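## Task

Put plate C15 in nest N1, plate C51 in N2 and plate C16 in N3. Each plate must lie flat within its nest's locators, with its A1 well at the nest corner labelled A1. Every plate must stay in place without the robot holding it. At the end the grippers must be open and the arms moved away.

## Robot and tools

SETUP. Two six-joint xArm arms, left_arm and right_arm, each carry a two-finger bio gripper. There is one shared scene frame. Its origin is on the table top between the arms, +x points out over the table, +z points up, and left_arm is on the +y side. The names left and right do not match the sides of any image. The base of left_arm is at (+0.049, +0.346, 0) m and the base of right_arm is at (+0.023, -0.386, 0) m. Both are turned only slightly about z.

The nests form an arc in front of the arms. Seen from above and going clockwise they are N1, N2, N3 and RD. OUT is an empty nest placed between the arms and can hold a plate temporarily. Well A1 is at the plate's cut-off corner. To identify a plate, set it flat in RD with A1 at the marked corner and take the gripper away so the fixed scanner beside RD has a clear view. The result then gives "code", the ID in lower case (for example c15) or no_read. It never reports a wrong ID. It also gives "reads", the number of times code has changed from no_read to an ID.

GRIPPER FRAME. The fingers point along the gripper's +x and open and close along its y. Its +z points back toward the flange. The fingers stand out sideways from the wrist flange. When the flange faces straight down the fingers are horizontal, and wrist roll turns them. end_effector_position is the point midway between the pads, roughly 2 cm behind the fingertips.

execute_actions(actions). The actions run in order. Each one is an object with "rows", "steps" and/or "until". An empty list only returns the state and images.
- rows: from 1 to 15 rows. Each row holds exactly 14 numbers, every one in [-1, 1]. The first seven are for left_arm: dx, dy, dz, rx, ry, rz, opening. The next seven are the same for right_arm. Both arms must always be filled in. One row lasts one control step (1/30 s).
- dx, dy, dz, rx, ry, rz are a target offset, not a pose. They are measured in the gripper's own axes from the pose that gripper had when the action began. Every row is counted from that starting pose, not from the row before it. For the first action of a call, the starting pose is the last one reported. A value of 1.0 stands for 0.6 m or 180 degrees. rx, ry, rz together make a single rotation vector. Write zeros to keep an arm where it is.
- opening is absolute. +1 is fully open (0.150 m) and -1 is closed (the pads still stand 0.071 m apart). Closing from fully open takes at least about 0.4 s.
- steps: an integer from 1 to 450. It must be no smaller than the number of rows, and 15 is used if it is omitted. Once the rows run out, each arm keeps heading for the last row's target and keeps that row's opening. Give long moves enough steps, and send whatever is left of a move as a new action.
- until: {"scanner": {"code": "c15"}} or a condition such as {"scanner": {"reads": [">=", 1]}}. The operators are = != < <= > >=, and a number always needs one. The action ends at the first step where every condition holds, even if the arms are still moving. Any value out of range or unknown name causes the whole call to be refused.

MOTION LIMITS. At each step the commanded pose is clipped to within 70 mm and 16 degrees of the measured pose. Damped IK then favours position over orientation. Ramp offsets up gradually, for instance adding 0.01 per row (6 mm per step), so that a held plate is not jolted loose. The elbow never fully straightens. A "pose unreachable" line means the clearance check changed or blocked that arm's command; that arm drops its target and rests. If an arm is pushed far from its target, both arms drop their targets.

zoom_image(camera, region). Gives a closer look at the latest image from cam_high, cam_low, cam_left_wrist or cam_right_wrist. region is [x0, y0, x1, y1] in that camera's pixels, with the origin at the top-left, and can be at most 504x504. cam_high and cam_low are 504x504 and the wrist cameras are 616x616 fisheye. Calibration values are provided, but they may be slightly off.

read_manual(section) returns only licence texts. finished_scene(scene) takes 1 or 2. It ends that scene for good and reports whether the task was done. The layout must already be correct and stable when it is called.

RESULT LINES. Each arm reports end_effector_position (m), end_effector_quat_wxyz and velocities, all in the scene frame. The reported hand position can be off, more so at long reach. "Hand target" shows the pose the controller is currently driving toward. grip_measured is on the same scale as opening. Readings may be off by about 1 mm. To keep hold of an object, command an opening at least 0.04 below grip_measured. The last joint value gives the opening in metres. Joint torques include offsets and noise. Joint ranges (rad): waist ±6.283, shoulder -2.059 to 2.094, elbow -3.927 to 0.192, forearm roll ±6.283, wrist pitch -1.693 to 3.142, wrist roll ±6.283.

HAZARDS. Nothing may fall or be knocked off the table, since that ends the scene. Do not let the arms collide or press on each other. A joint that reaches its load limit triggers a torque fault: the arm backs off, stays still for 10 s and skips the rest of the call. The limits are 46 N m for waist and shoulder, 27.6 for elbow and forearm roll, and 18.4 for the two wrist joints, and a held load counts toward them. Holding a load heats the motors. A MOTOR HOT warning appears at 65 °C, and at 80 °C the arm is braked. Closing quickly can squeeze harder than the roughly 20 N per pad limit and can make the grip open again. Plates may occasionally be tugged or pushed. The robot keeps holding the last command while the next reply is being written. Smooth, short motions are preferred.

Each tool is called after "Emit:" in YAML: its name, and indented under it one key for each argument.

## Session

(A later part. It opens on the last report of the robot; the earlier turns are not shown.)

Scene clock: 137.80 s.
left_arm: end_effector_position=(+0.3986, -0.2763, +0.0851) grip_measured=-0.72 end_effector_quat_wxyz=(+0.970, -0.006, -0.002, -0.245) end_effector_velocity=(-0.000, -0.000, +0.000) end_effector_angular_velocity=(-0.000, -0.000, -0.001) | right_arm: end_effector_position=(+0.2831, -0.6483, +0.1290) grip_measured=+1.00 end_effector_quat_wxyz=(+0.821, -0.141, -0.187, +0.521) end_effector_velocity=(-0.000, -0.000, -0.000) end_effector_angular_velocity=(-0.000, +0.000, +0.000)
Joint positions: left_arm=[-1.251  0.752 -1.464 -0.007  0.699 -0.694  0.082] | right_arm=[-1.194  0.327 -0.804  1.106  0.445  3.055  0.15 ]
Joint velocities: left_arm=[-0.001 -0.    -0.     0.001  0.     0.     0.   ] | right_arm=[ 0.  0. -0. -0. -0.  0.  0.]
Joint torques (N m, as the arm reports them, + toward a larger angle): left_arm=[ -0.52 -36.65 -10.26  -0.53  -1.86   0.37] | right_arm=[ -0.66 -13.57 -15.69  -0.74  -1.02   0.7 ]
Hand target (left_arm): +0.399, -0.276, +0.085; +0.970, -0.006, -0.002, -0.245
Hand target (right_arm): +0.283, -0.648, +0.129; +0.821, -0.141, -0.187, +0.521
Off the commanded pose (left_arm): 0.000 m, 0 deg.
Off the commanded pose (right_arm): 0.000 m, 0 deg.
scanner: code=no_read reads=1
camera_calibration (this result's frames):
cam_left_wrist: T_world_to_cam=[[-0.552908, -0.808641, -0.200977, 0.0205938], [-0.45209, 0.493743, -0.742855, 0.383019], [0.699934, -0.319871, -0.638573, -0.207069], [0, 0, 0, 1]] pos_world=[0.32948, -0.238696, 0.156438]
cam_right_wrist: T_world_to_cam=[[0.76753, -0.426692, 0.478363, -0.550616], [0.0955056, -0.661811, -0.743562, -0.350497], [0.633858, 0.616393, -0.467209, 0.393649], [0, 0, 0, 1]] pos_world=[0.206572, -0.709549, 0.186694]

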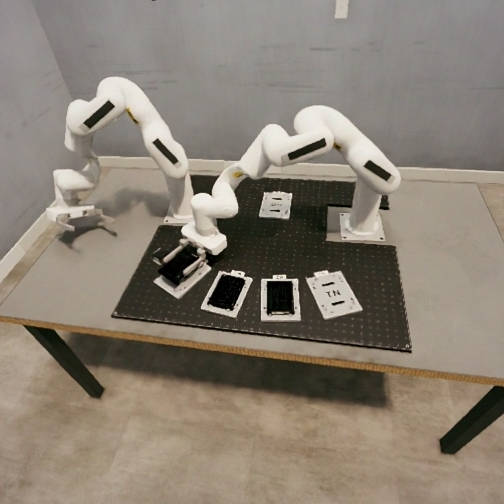

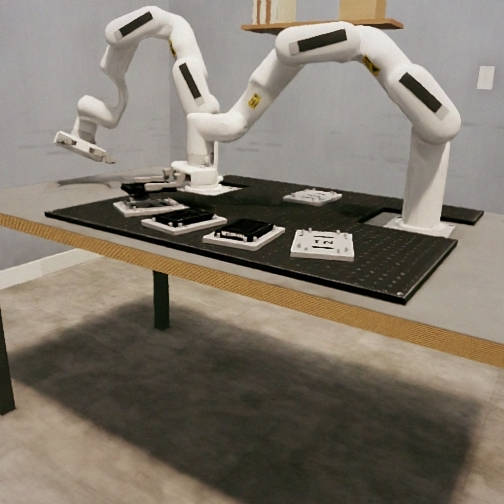

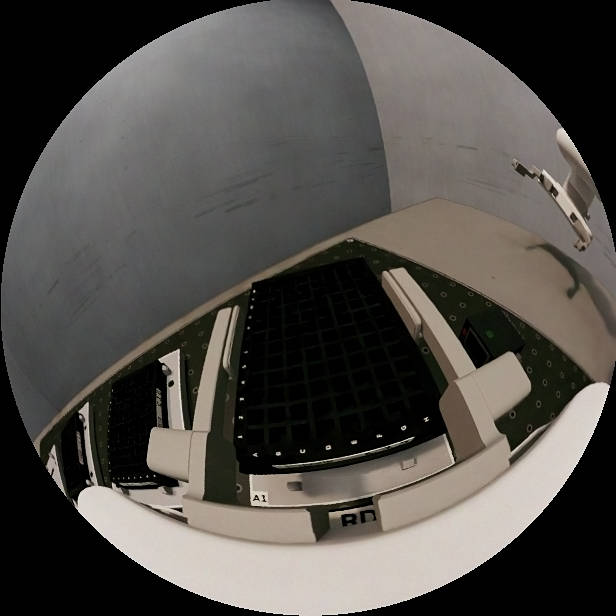

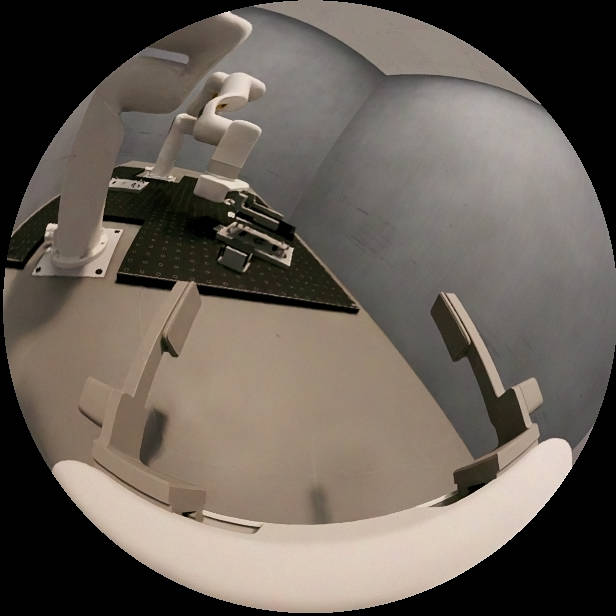

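Emit:
execute_actions:
  actions:
    - {"rows":[[-0.001,0.005,0,0,0,0.002,-0.85,0,0,0,0,0,0,1],[-0.002,0.014,0,0,0,0.005,-0.85,0,0,0,0,0,0,1],[-0.004,0.027,0,0,0,0.01,-0.85,0,0,0,0,0,0,1],[-0.007,0.044,0,0,0,0.016,-0.85,0,0,0,0,0,0,1],[-0.01,0.064,0.001,0,0,0.023,-0.85,0,0,0,0,0,0,1],[-0.014,0.086,0.001,0,0,0.031,-0.85,0,0,0,0,0,0,1],[-0.018,0.11,0.001,0,0,0.039,-0.85,0,0,0,0,0,0,1],[-0.022,0.134,0.001,0,0,0.048,-0.85,0,0,0,0,0,0,1],[-0.026,0.158,0.002,0,0,0.057,-0.85,0,0,0,0,0,0,1],[-0.03,0.182,0.002,0,0,0.065,-0.85,0,0,0,0,0,0,1],[-0.033,0.206,0.002,0,0,0.074,-0.85,0,0,0,0,0,0,1],[-0.037,0.23,0.002,0,0,0.083,-0.85,0,0,0,0,0,0,1],[-0.041,0.254,0.003,0,0,0.091,-0.85,0,0,0,0,0,0,1],[-0.045,0.278,0.003,0,0,0.1,-0.85,0,0,0,0,0,0,1],[-0.0487,0.301,0.003,0,0,0.108,-0.85,0,0,0,0,0,0,1]],"steps":30}
    - {"rows":[[-0.001,0.005,0,0,0,0.002,-0.85,0,0,0,0,0,0,1],[-0.002,0.014,0,0,0,0.005,-0.85,0,0,0,0,0,0,1],[-0.004,0.027,0,0,0,0.009,-0.85,0,0,0,0,0,0,1],[-0.006,0.044,0,0,0,0.014,-0.85,0,0,0,0,0,0,1],[-0.009,0.064,0,0,0,0.02,-0.85,0,0,0,0,0,0,1],[-0.012,0.086,0,0,0,0.027,-0.85,0,0,0,0,0,0,1],[-0.016,0.11,0,0,0,0.035,-0.85,0,0,0,0,0,0,1],[-0.019,0.134,0,0,0,0.043,-0.85,0,0,0,0,0,0,1],[-0.023,0.158,0,0,0,0.05,-0.85,0,0,0,0,0,0,1],[-0.026,0.182,0,0,0,0.058,-0.85,0,0,0,0,0,0,1],[-0.03,0.206,0,0,0,0.065,-0.85,0,0,0,0,0,0,1],[-0.033,0.23,0,0,0,0.073,-0.85,0,0,0,0,0,0,1],[-0.036,0.254,0,0,0,0.08,-0.85,0,0,0,0,0,0,1],[-0.039,0.274,0,0,0,0.087,-0.85,0,0,0,0,0,0,1],[-0.0416,0.29,0,0,0,0.092,-0.85,0,0,0,0,0,0,1]],"steps":30}
    - {"rows":[[-0.001,0.005,0,0,0,0.002,-0.85,0,0,0,0,0,0,1],[-0.002,0.014,0,0,0,0.005,-0.85,0,0,0,0,0,0,1],[-0.003,0.027,0,0,0,0.009,-0.85,0,0,0,0,0,0,1],[-0.005,0.044,0,0,0,0.014,-0.85,0,0,0,0,0,0,1],[-0.007,0.064,0,0,0,0.02,-0.85,0,0,0,0,0,0,1],[-0.009,0.086,0,0,0,0.026,-0.85,0,0,0,0,0,0,1],[-0.011,0.11,0,0,0,0.034,-0.85,0,0,0,0,0,0,1],[-0.014,0.134,0,0,0,0.041,-0.85,0,0,0,0,0,0,1],[-0.016,0.158,0,0,0,0.048,-0.85,0,0,0,0,0,0,1],[-0.019,0.182,0,0,0,0.056,-0.85,0,0,0,0,0,0,1],[-0.021,0.206,0,0,0,0.063,-0.85,0,0,0,0,0,0,1],[-0.024,0.23,0,0,0,0.07,-0.85,0,0,0,0,0,0,1],[-0.026,0.252,0,0,0,0.077,-0.85,0,0,0,0,0,0,1],[-0.028,0.27,0,0,0,0.083,-0.85,0,0,0,0,0,0,1],[-0.0295,0.2845,0,0,0,0.087,-0.85,0,0,0,0,0,0,1]],"steps":36}

Scene clock: 145.70 s.
left_arm: end_effector_position=(+0.4209, +0.2373, +0.0808) grip_measured=-0.72 end_effector_quat_wxyz=(+0.980, -0.006, +0.001, +0.201) end_effector_velocity=(-0.001, +0.001, -0.000) end_effector_angular_velocity=(+0.000, +0.001, +0.002) | right_arm: end_effector_position=(+0.2831, -0.6483, +0.1290) grip_measured=+1.00 end_effector_quat_wxyz=(+0.821, -0.141, -0.187, +0.521) end_effector_velocity=(+0.000, +0.000, +0.000) end_effector_angular_velocity=(+0.000, -0.000, -0.001)
Joint positions: left_arm=[-0.683  0.055 -0.25  -0.049  0.188 -0.982  0.082] | right_arm=[-1.194  0.327 -0.804  1.106  0.445  3.055  0.15 ]
Joint velocities: left_arm=[ 0.001 -0.002  0.003 -0.002  0.     0.002  0.   ] | right_arm=[ 0.001  0.    -0.     0.001 -0.     0.     0.   ]
Joint torques (N m, as the arm reports them, + toward a larger angle): left_arm=[ -0.15 -15.48  -6.22  -0.74  -1.99   0.28] | right_arm=[ -0.77 -12.92 -15.86  -0.69  -1.1    0.42]
Hand target (left_arm): +0.421, +0.237, +0.081; +0.980, -0.006, +0.001, +0.201
Hand target (right_arm): +0.283, -0.648, +0.129; +0.821, -0.141, -0.187, +0.521
Off the commanded pose (left_arm): 0.000 m, 0 deg.
Off the commanded pose (right_arm): 0.000 m, 0 deg.
scanner: code=no_read reads=1
camera_calibration (this result's frames):
cam_left_wrist: T_world_to_cam=[[0.286498, -0.937047, -0.199655, 0.124424], [-0.67495, -0.0495018, -0.736201, 0.358497], [0.679972, 0.345677, -0.646642, -0.210008], [0, 0, 0, 1]] pos_world=[0.34912, 0.206932, 0.152968]
cam_right_wrist: T_world_to_cam=[[0.767531, -0.426692, 0.478363, -0.550616], [0.0955056, -0.661811, -0.743562, -0.350497], [0.633858, 0.616393, -0.467209, 0.393649], [0, 0, 0, 1]] pos_world=[0.206572, -0.709548, 0.186694]

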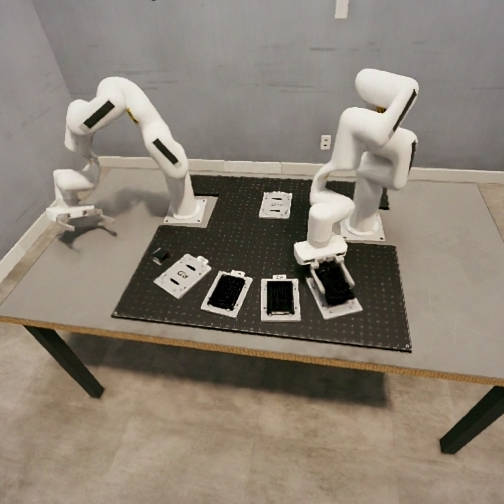

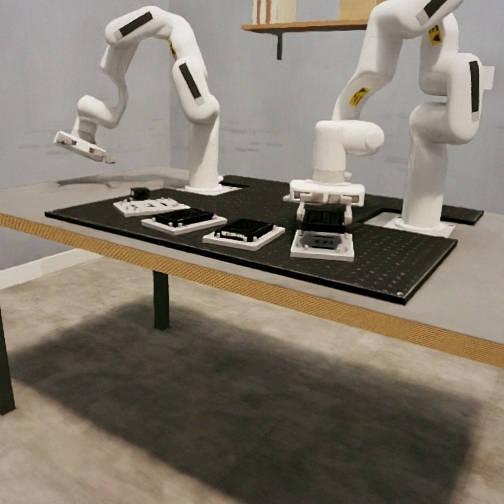

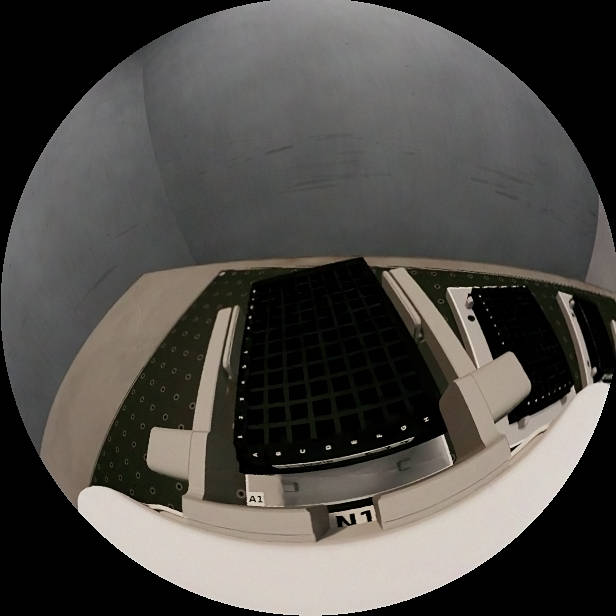

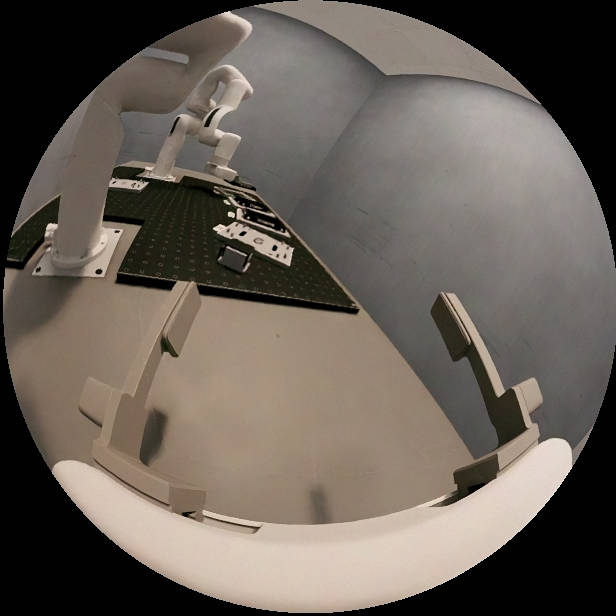

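Emit:
execute_actions:
  actions:
    - {"rows":[[0,0,-0.002,0,0,0,-0.85,0,0,0,0,0,0,1],[0,0.001,-0.005,0,-0.001,0.001,-0.85,0,0,0,0,0,0,1],[0,0.001,-0.009,0,-0.001,0.001,-0.85,0,0,0,0,0,0,1],[0,0.002,-0.013,0,-0.002,0.002,-0.85,0,0,0,0,0,0,1],[-0.0008,0.002,-0.018,0,-0.002,0.002,-0.85,0,0,0,0,0,0,1],[-0.0008,0.003,-0.023,0,-0.003,0.0022,-0.85,0,0,0,0,0,0,1],[-0.0008,0.0036,-0.028,0,-0.0035,0.0022,-0.85,0,0,0,0,0,0,1],[-0.0008,0.0036,-0.033,0,-0.0035,0.0022,-0.85,0,0,0,0,0,0,1],[-0.0008,0.0036,-0.038,0,-0.0035,0.0022,-0.85,0,0,0,0,0,0,1],[-0.0008,0.0036,-0.042,0,-0.0035,0.0022,-0.85,0,0,0,0,0,0,1],[-0.0008,0.0036,-0.045,0,-0.0035,0.0022,-0.85,0,0,0,0,0,0,1]],"steps":26}

Emit:
zoom_image:
  camera: "cam_left_wrist"
  region: [170, 220, 510, 520]

Scene clock: 148.37 s.
left_arm: end_effector_position=(+0.4196, +0.2387, +0.0539) grip_measured=-0.72 end_effector_quat_wxyz=(+0.979, -0.005, -0.004, +0.204) end_effector_velocity=(-0.000, -0.000, -0.001) end_effector_angular_velocity=(+0.002, -0.001, -0.001) | right_arm: end_effector_position=(+0.2831, -0.6483, +0.1290) grip_measured=+1.00 end_effector_quat_wxyz=(+0.821, -0.141, -0.187, +0.521) end_effector_velocity=(-0.000, -0.000, -0.000) end_effector_angular_velocity=(-0.000, +0.000, -0.001)
Joint positions: left_arm=[-0.68   0.203 -0.269 -0.016  0.052 -1.017  0.082] | right_arm=[-1.194  0.327 -0.804  1.106  0.445  3.055  0.15 ]
Joint velocities: left_arm=[ 0.009  0.006 -0.001  0.039 -0.005 -0.029  0.   ] | right_arm=[-0.  0. -0.  0. -0. -0.  0.]
Joint torques (N m, as the arm reports them, + toward a larger angle): left_arm=[ -0.95 -16.76  -5.16  -0.37  -1.73   0.34] | right_arm=[ -0.14 -12.87 -15.63  -0.25  -1.1    0.54]
Hand target (left_arm): +0.420, +0.239, +0.054; +0.979, -0.005, -0.004, +0.204
Hand target (right_arm): +0.283, -0.648, +0.129; +0.821, -0.141, -0.187, +0.521
Off the commanded pose (left_arm): 0.000 m, 0 deg.
Off the commanded pose (right_arm): 0.000 m, 0 deg.
scanner: code=no_read reads=1
camera_calibration (this result's frames):
cam_left_wrist: T_world_to_cam=[[0.294941, -0.934361, -0.199947, 0.11658], [-0.667427, -0.0517094, -0.742878, 0.335596], [0.683777, 0.352555, -0.638869, -0.230683], [0, 0, 0, 1]] pos_world=[0.347337, 0.20761, 0.12524]
cam_right_wrist: T_world_to_cam=[[0.767531, -0.426691, 0.478363, -0.550616], [0.0955056, -0.661811, -0.743562, -0.350497], [0.633858, 0.616393, -0.467209, 0.393649], [0, 0, 0, 1]] pos_world=[0.206572, -0.709548, 0.186694]

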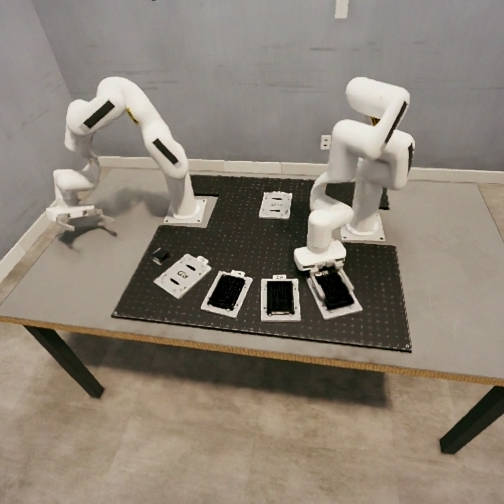

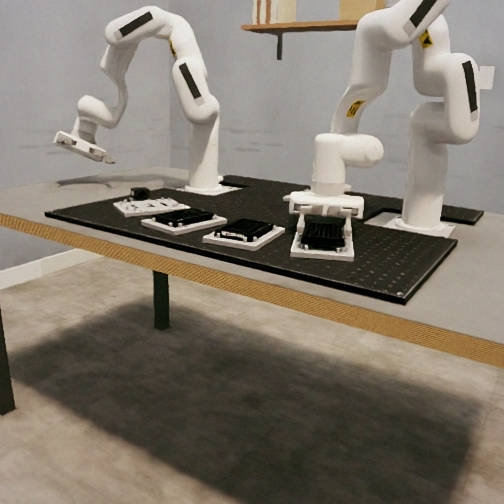

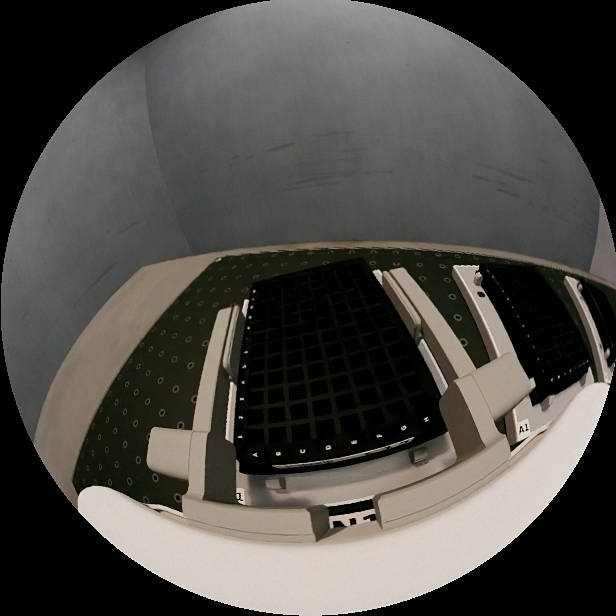

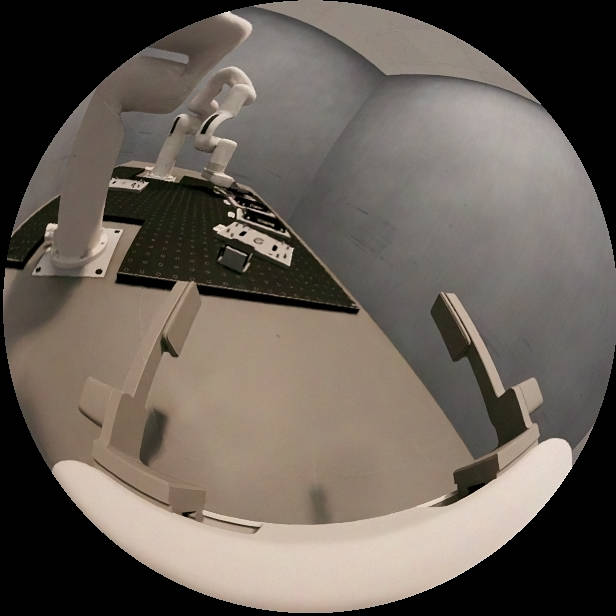

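Region (170, 220, 510, 520) of cam_left_wrist's 616x616 image, scaled by 1.482, with more detail than that image has; it fills the top 445 rows of this view, and the rest is white.

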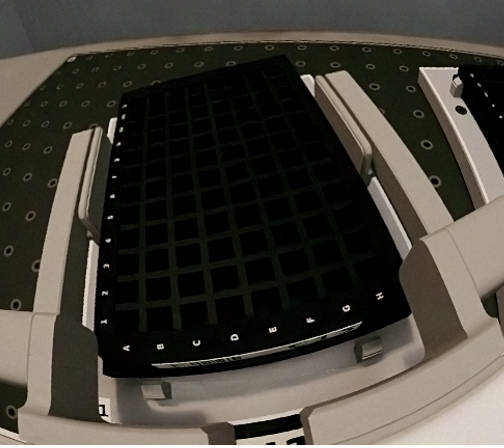

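Emit:
execute_actions:
  actions:
    - {"rows":[[-0.0004,0.0006,-0.001,0,0,0,-0.85,0,0,0,0,0,0,1],[-0.0006,0.0008,-0.003,0,0,0,-0.85,0,0,0,0,0,0,1],[-0.0006,0.0008,-0.005,0,0,0,-0.85,0,0,0,0,0,0,1],[-0.0006,0.0008,-0.007,0,0,0,-0.85,0,0,0,0,0,0,1],[-0.0006,0.0008,-0.009,0,0,0,-0.85,0,0,0,0,0,0,1],[-0.0006,0.0008,-0.011,0,0,0,-0.85,0,0,0,0,0,0,1],[-0.0006,0.0008,-0.013,0,0,0,-0.85,0,0,0,0,0,0,1],[-0.0006,0.0008,-0.015,0,0,0,-0.85,0,0,0,0,0,0,1],[-0.0006,0.0008,-0.017,0,0,0,-0.85,0,0,0,0,0,0,1],[-0.0006,0.0008,-0.0185,0,0,0,-0.85,0,0,0,0,0,0,1]],"steps":24}

Emit:
zoom_image:
  camera: "cam_left_wrist"
  region: [170, 220, 510, 520]

Emit:
zoom_image:
  camera: "cam_low"
  region: [260, 170, 380, 270]

Scene clock: 150.53 s.
left_arm: end_effector_position=(+0.4192, +0.2389, +0.0428) grip_measured=-0.72 end_effector_quat_wxyz=(+0.979, -0.005, -0.005, +0.204) end_effector_velocity=(+0.000, -0.000, +0.000) end_effector_angular_velocity=(-0.001, -0.001, +0.000) | right_arm: end_effector_position=(+0.2831, -0.6483, +0.1290) grip_measured=+1.00 end_effector_quat_wxyz=(+0.821, -0.141, -0.187, +0.521) end_effector_velocity=(+0.000, +0.000, +0.000) end_effector_angular_velocity=(+0.000, -0.000, +0.000)
Joint positions: left_arm=[-0.682  0.261 -0.28  -0.023  0.005 -1.013  0.082] | right_arm=[-1.194  0.327 -0.804  1.106  0.445  3.055  0.15 ]
Joint velocities: left_arm=[-0.004  0.001 -0.001 -0.012 -0.001  0.008  0.   ] | right_arm=[0. 0. 0. 0. 0. 0. 0.]
Joint torques (N m, as the arm reports them, + toward a larger angle): left_arm=[ -0.33 -17.4   -5.21  -0.53  -2.15   0.66] | right_arm=[ -0.32 -14.02 -15.7   -0.18  -1.2    0.23]
Hand target (left_arm): +0.419, +0.239, +0.043; +0.979, -0.005, -0.005, +0.204
Hand target (right_arm): +0.283, -0.648, +0.129; +0.821, -0.141, -0.187, +0.521
Off the commanded pose (left_arm): 0.000 m, 0 deg.
Off the commanded pose (right_arm): 0.000 m, 0 deg.
scanner: code=no_read reads=1
camera_calibration (this result's frames):
cam_left_wrist: T_world_to_cam=[[0.29512, -0.93422, -0.200343, 0.114612], [-0.667133, -0.051376, -0.743165, 0.3269], [0.683986, 0.352979, -0.638411, -0.237746], [0, 0, 0, 1]] pos_world=[0.346876, 0.207787, 0.114123]
cam_right_wrist: T_world_to_cam=[[0.767531, -0.426692, 0.478363, -0.550616], [0.0955055, -0.661811, -0.743562, -0.350497], [0.633858, 0.616393, -0.467209, 0.393649], [0, 0, 0, 1]] pos_world=[0.206572, -0.709549, 0.186694]

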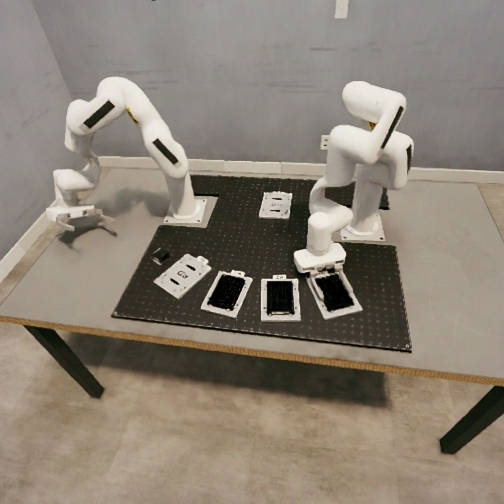

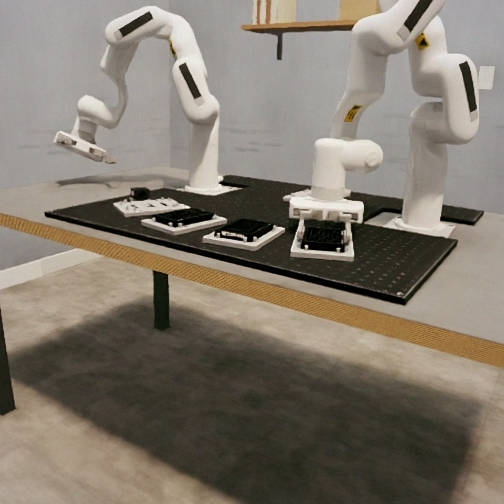

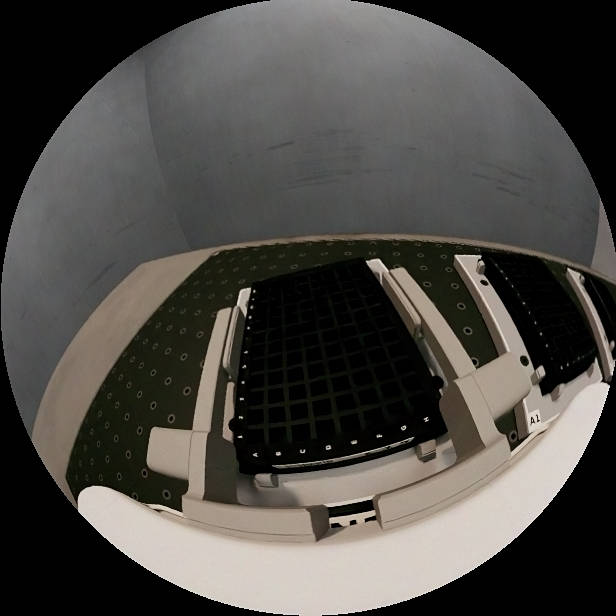

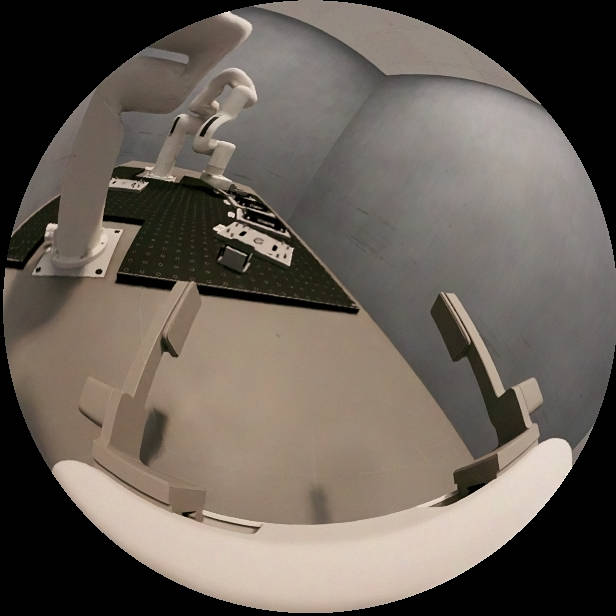

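Region (170, 220, 510, 520) of cam_left_wrist's 616x616 image, scaled by 1.482, with more detail than that image has; it fills the top 445 rows of this view, and the rest is white.

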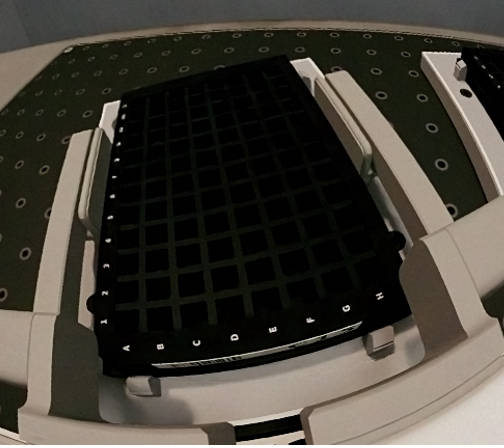

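Region (260, 170, 380, 270) of cam_low's 504x504 image, scaled by 4.200, with more detail than that image has.

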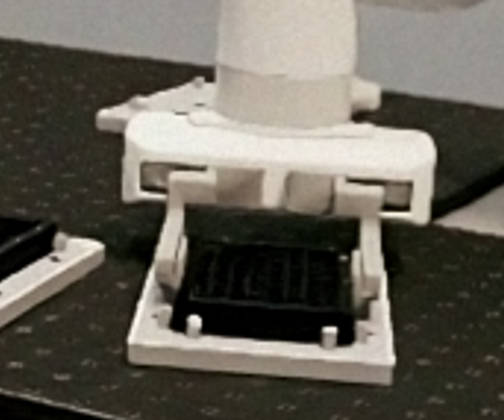

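Lower 1 mm, release, lift clear.

Emit:
execute_actions:
  actions:
    - {"rows":[[0,0,-0.001,0,0,0,-0.85,0,0,0,0,0,0,1],[0,0,-0.002,0,0,0,-0.85,0,0,0,0,0,0,1],[0,0,-0.002,0,0,0,-0.85,0,0,0,0,0,0,1],[0,0,-0.002,0,0,0,-0.85,0,0,0,0,0,0,1],[0,0,-0.002,0,0,0,-0.8,0,0,0,0,0,0,1],[0,0,-0.002,0,0,0,-0.76,0,0,0,0,0,0,1],[0,0,-0.002,0,0,0,-0.73,0,0,0,0,0,0,1],[0,0,-0.002,0,0,0,-0.7,0,0,0,0,0,0,1],[0,0,-0.002,0,0,0,-0.66,0,0,0,0,0,0,1],[0,0,-0.002,0,0,0,-0.6,0,0,0,0,0,0,1],[0,0,-0.002,0,0,0,-0.54,0,0,0,0,0,0,1],[0,0,-0.002,0,0,0,-0.48,0,0,0,0,0,0,1],[0,0,-0.002,0,0,0,-0.42,0,0,0,0,0,0,1]],"steps":18}
    - {"rows":[[0,0,0.003,0,0,0,-0.42,0,0,0,0,0,0,1],[0,0,0.008,0,0,0,-0.42,0,0,0,0,0,0,1],[0,0,0.015,0,0,0,-0.42,0,0,0,0,0,0,1],[0,0,0.025,0,0,0,-0.42,0,0,0,0,0,0,1],[0,0,0.038,0,0,0,-0.42,0,0,0,0,0,0,1],[0,0,0.054,0,0,0,-0.42,0,0,0,0,0,0,1],[0,0,0.072,0,0,0,-0.42,0,0,0,0,0,0,1],[0,0,0.092,0,0,0,-0.42,0,0,0,0,0,0,1],[0,0,0.114,0,0,0,-0.42,0,0,0,0,0,0,1],[0,0,0.136,0,0,0,-0.42,0,0,0,0,0,0,1],[0,0,0.158,0,0,0,-0.42,0,0,0,0,0,0,1],[0,0,0.18,0,0,0,-0.42,0,0,0,0,0,0,1],[0,0,0.2,0,0,0,-0.42,0,0,0,0,0,0,1],[0,0,0.22,0,0,0,-0.42,0,0,0,0,0,0,1],[0,0,0.24,0,0,0,-0.42,0,0,0,0,0,0,1]],"steps":28}

Emit:
zoom_image:
  camera: "cam_low"
  region: [130, 180, 370, 280]

Emit:
zoom_image:
  camera: "cam_left_wrist"
  region: [200, 250, 600, 550]

Scene clock: 155.13 s.
left_arm: end_effector_position=(+0.4183, +0.2402, +0.1839) grip_measured=-0.42 end_effector_quat_wxyz=(+0.979, -0.006, -0.008, +0.205) end_effector_velocity=(-0.007, +0.001, +0.011) end_effector_angular_velocity=(+0.025, +0.079, -0.007) | right_arm: end_effector_position=(+0.2831, -0.6483, +0.1290) grip_measured=+1.00 end_effector_quat_wxyz=(+0.821, -0.141, -0.187, +0.521) end_effector_velocity=(+0.000, +0.000, -0.000) end_effector_angular_velocity=(+0.000, -0.000, -0.000)
Joint positions: left_arm=[-0.675 -0.412 -0.251  0.006  0.643 -1.035  0.094] | right_arm=[-1.194  0.327 -0.804  1.106  0.445  3.055  0.15 ]
Joint velocities: left_arm=[-0.005 -0.078 -0.039 -0.044  0.195  0.038  0.   ] | right_arm=[-0.  0.  0.  0.  0. -0.  0.]
Joint torques (N m, as the arm reports them, + toward a larger angle): left_arm=[-0.69 -8.75 -9.59 -0.95 -2.19  0.34] | right_arm=[ -0.94 -13.03 -15.55  -0.77  -0.97   0.39]
Hand target (left_arm): +0.418, +0.240, +0.186; +0.979, -0.005, -0.005, +0.205
Hand target (right_arm): +0.283, -0.648, +0.129; +0.821, -0.141, -0.187, +0.521
Off the commanded pose (left_arm): 0.002 m, 0 deg.
Off the commanded pose (right_arm): 0.000 m, 0 deg.
scanner: code=no_read reads=1
camera_calibration (this result's frames):
cam_left_wrist: T_world_to_cam=[[0.297573, -0.933897, -0.198207, 0.142846], [-0.661814, -0.0521561, -0.747852, 0.430099], [0.688079, 0.353717, -0.633586, -0.150248], [0, 0, 0, 1]] pos_world=[0.345521, 0.208981, 0.254769]
cam_right_wrist: T_world_to_cam=[[0.767531, -0.426692, 0.478363, -0.550616], [0.0955056, -0.661811, -0.743562, -0.350497], [0.633858, 0.616393, -0.467209, 0.393649], [0, 0, 0, 1]] pos_world=[0.206572, -0.709549, 0.186694]

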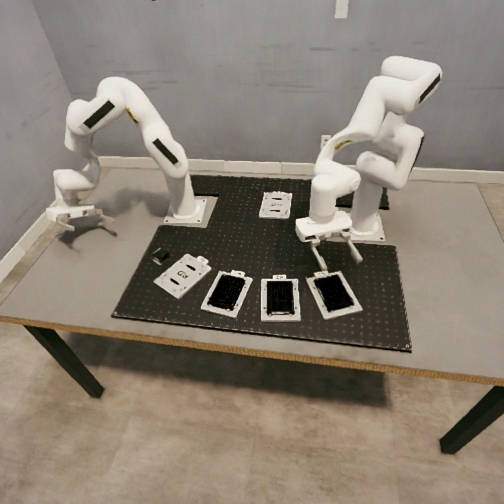

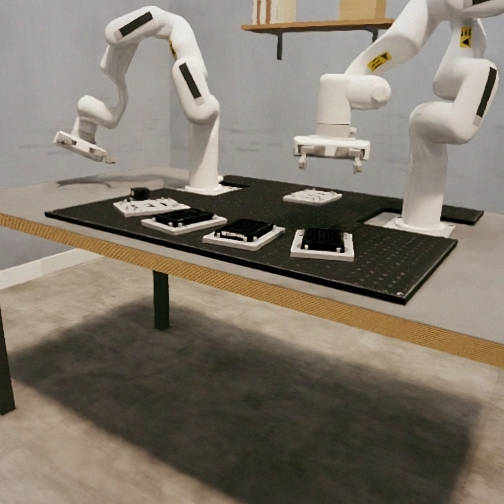

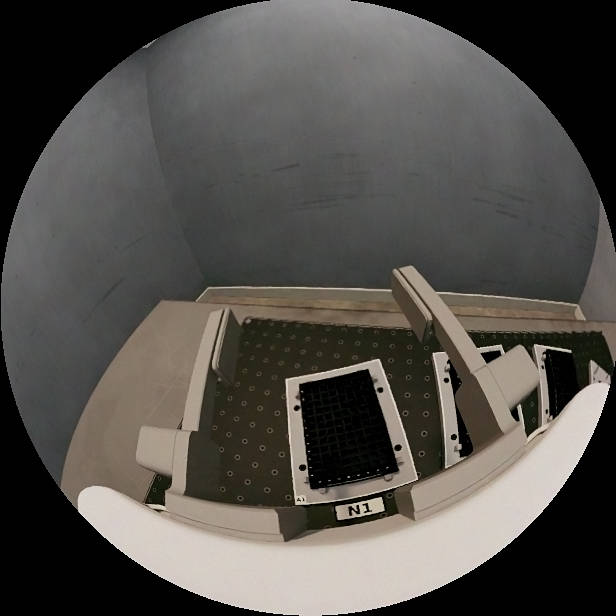

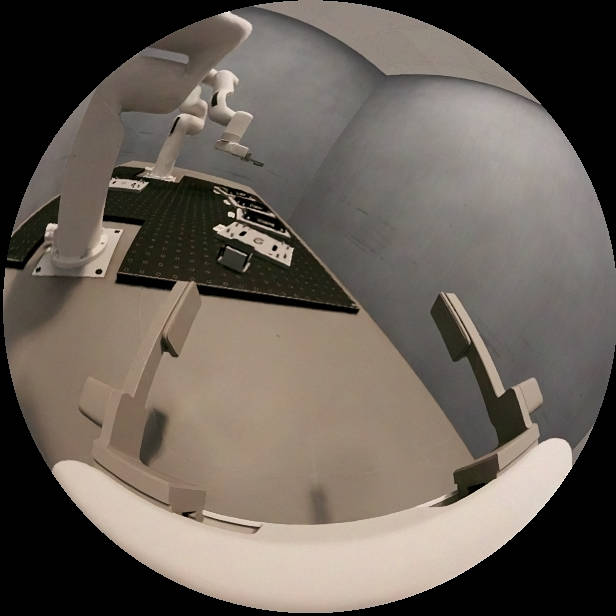

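Region (130, 180, 370, 280) of cam_low's 504x504 image, scaled by 2.100, with more detail than that image has; it fills the top 210 rows of this view, and the rest is white.

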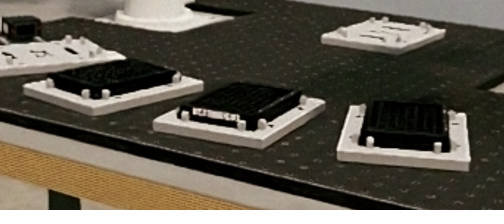

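Region (200, 250, 600, 550) of cam_left_wrist's 616x616 image, scaled by 1.260, with more detail than that image has; it fills the top 378 rows of this view, and the rest is white.

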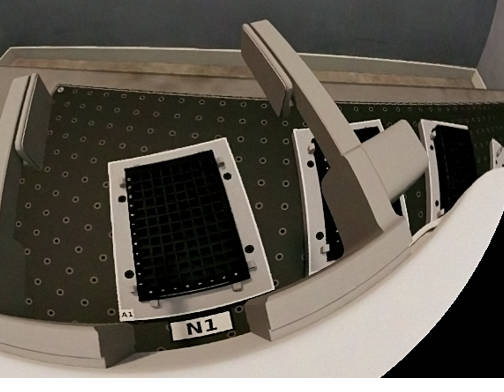

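Emit:
finished_scene:
  scene: 1

The scene is finished: the task was done.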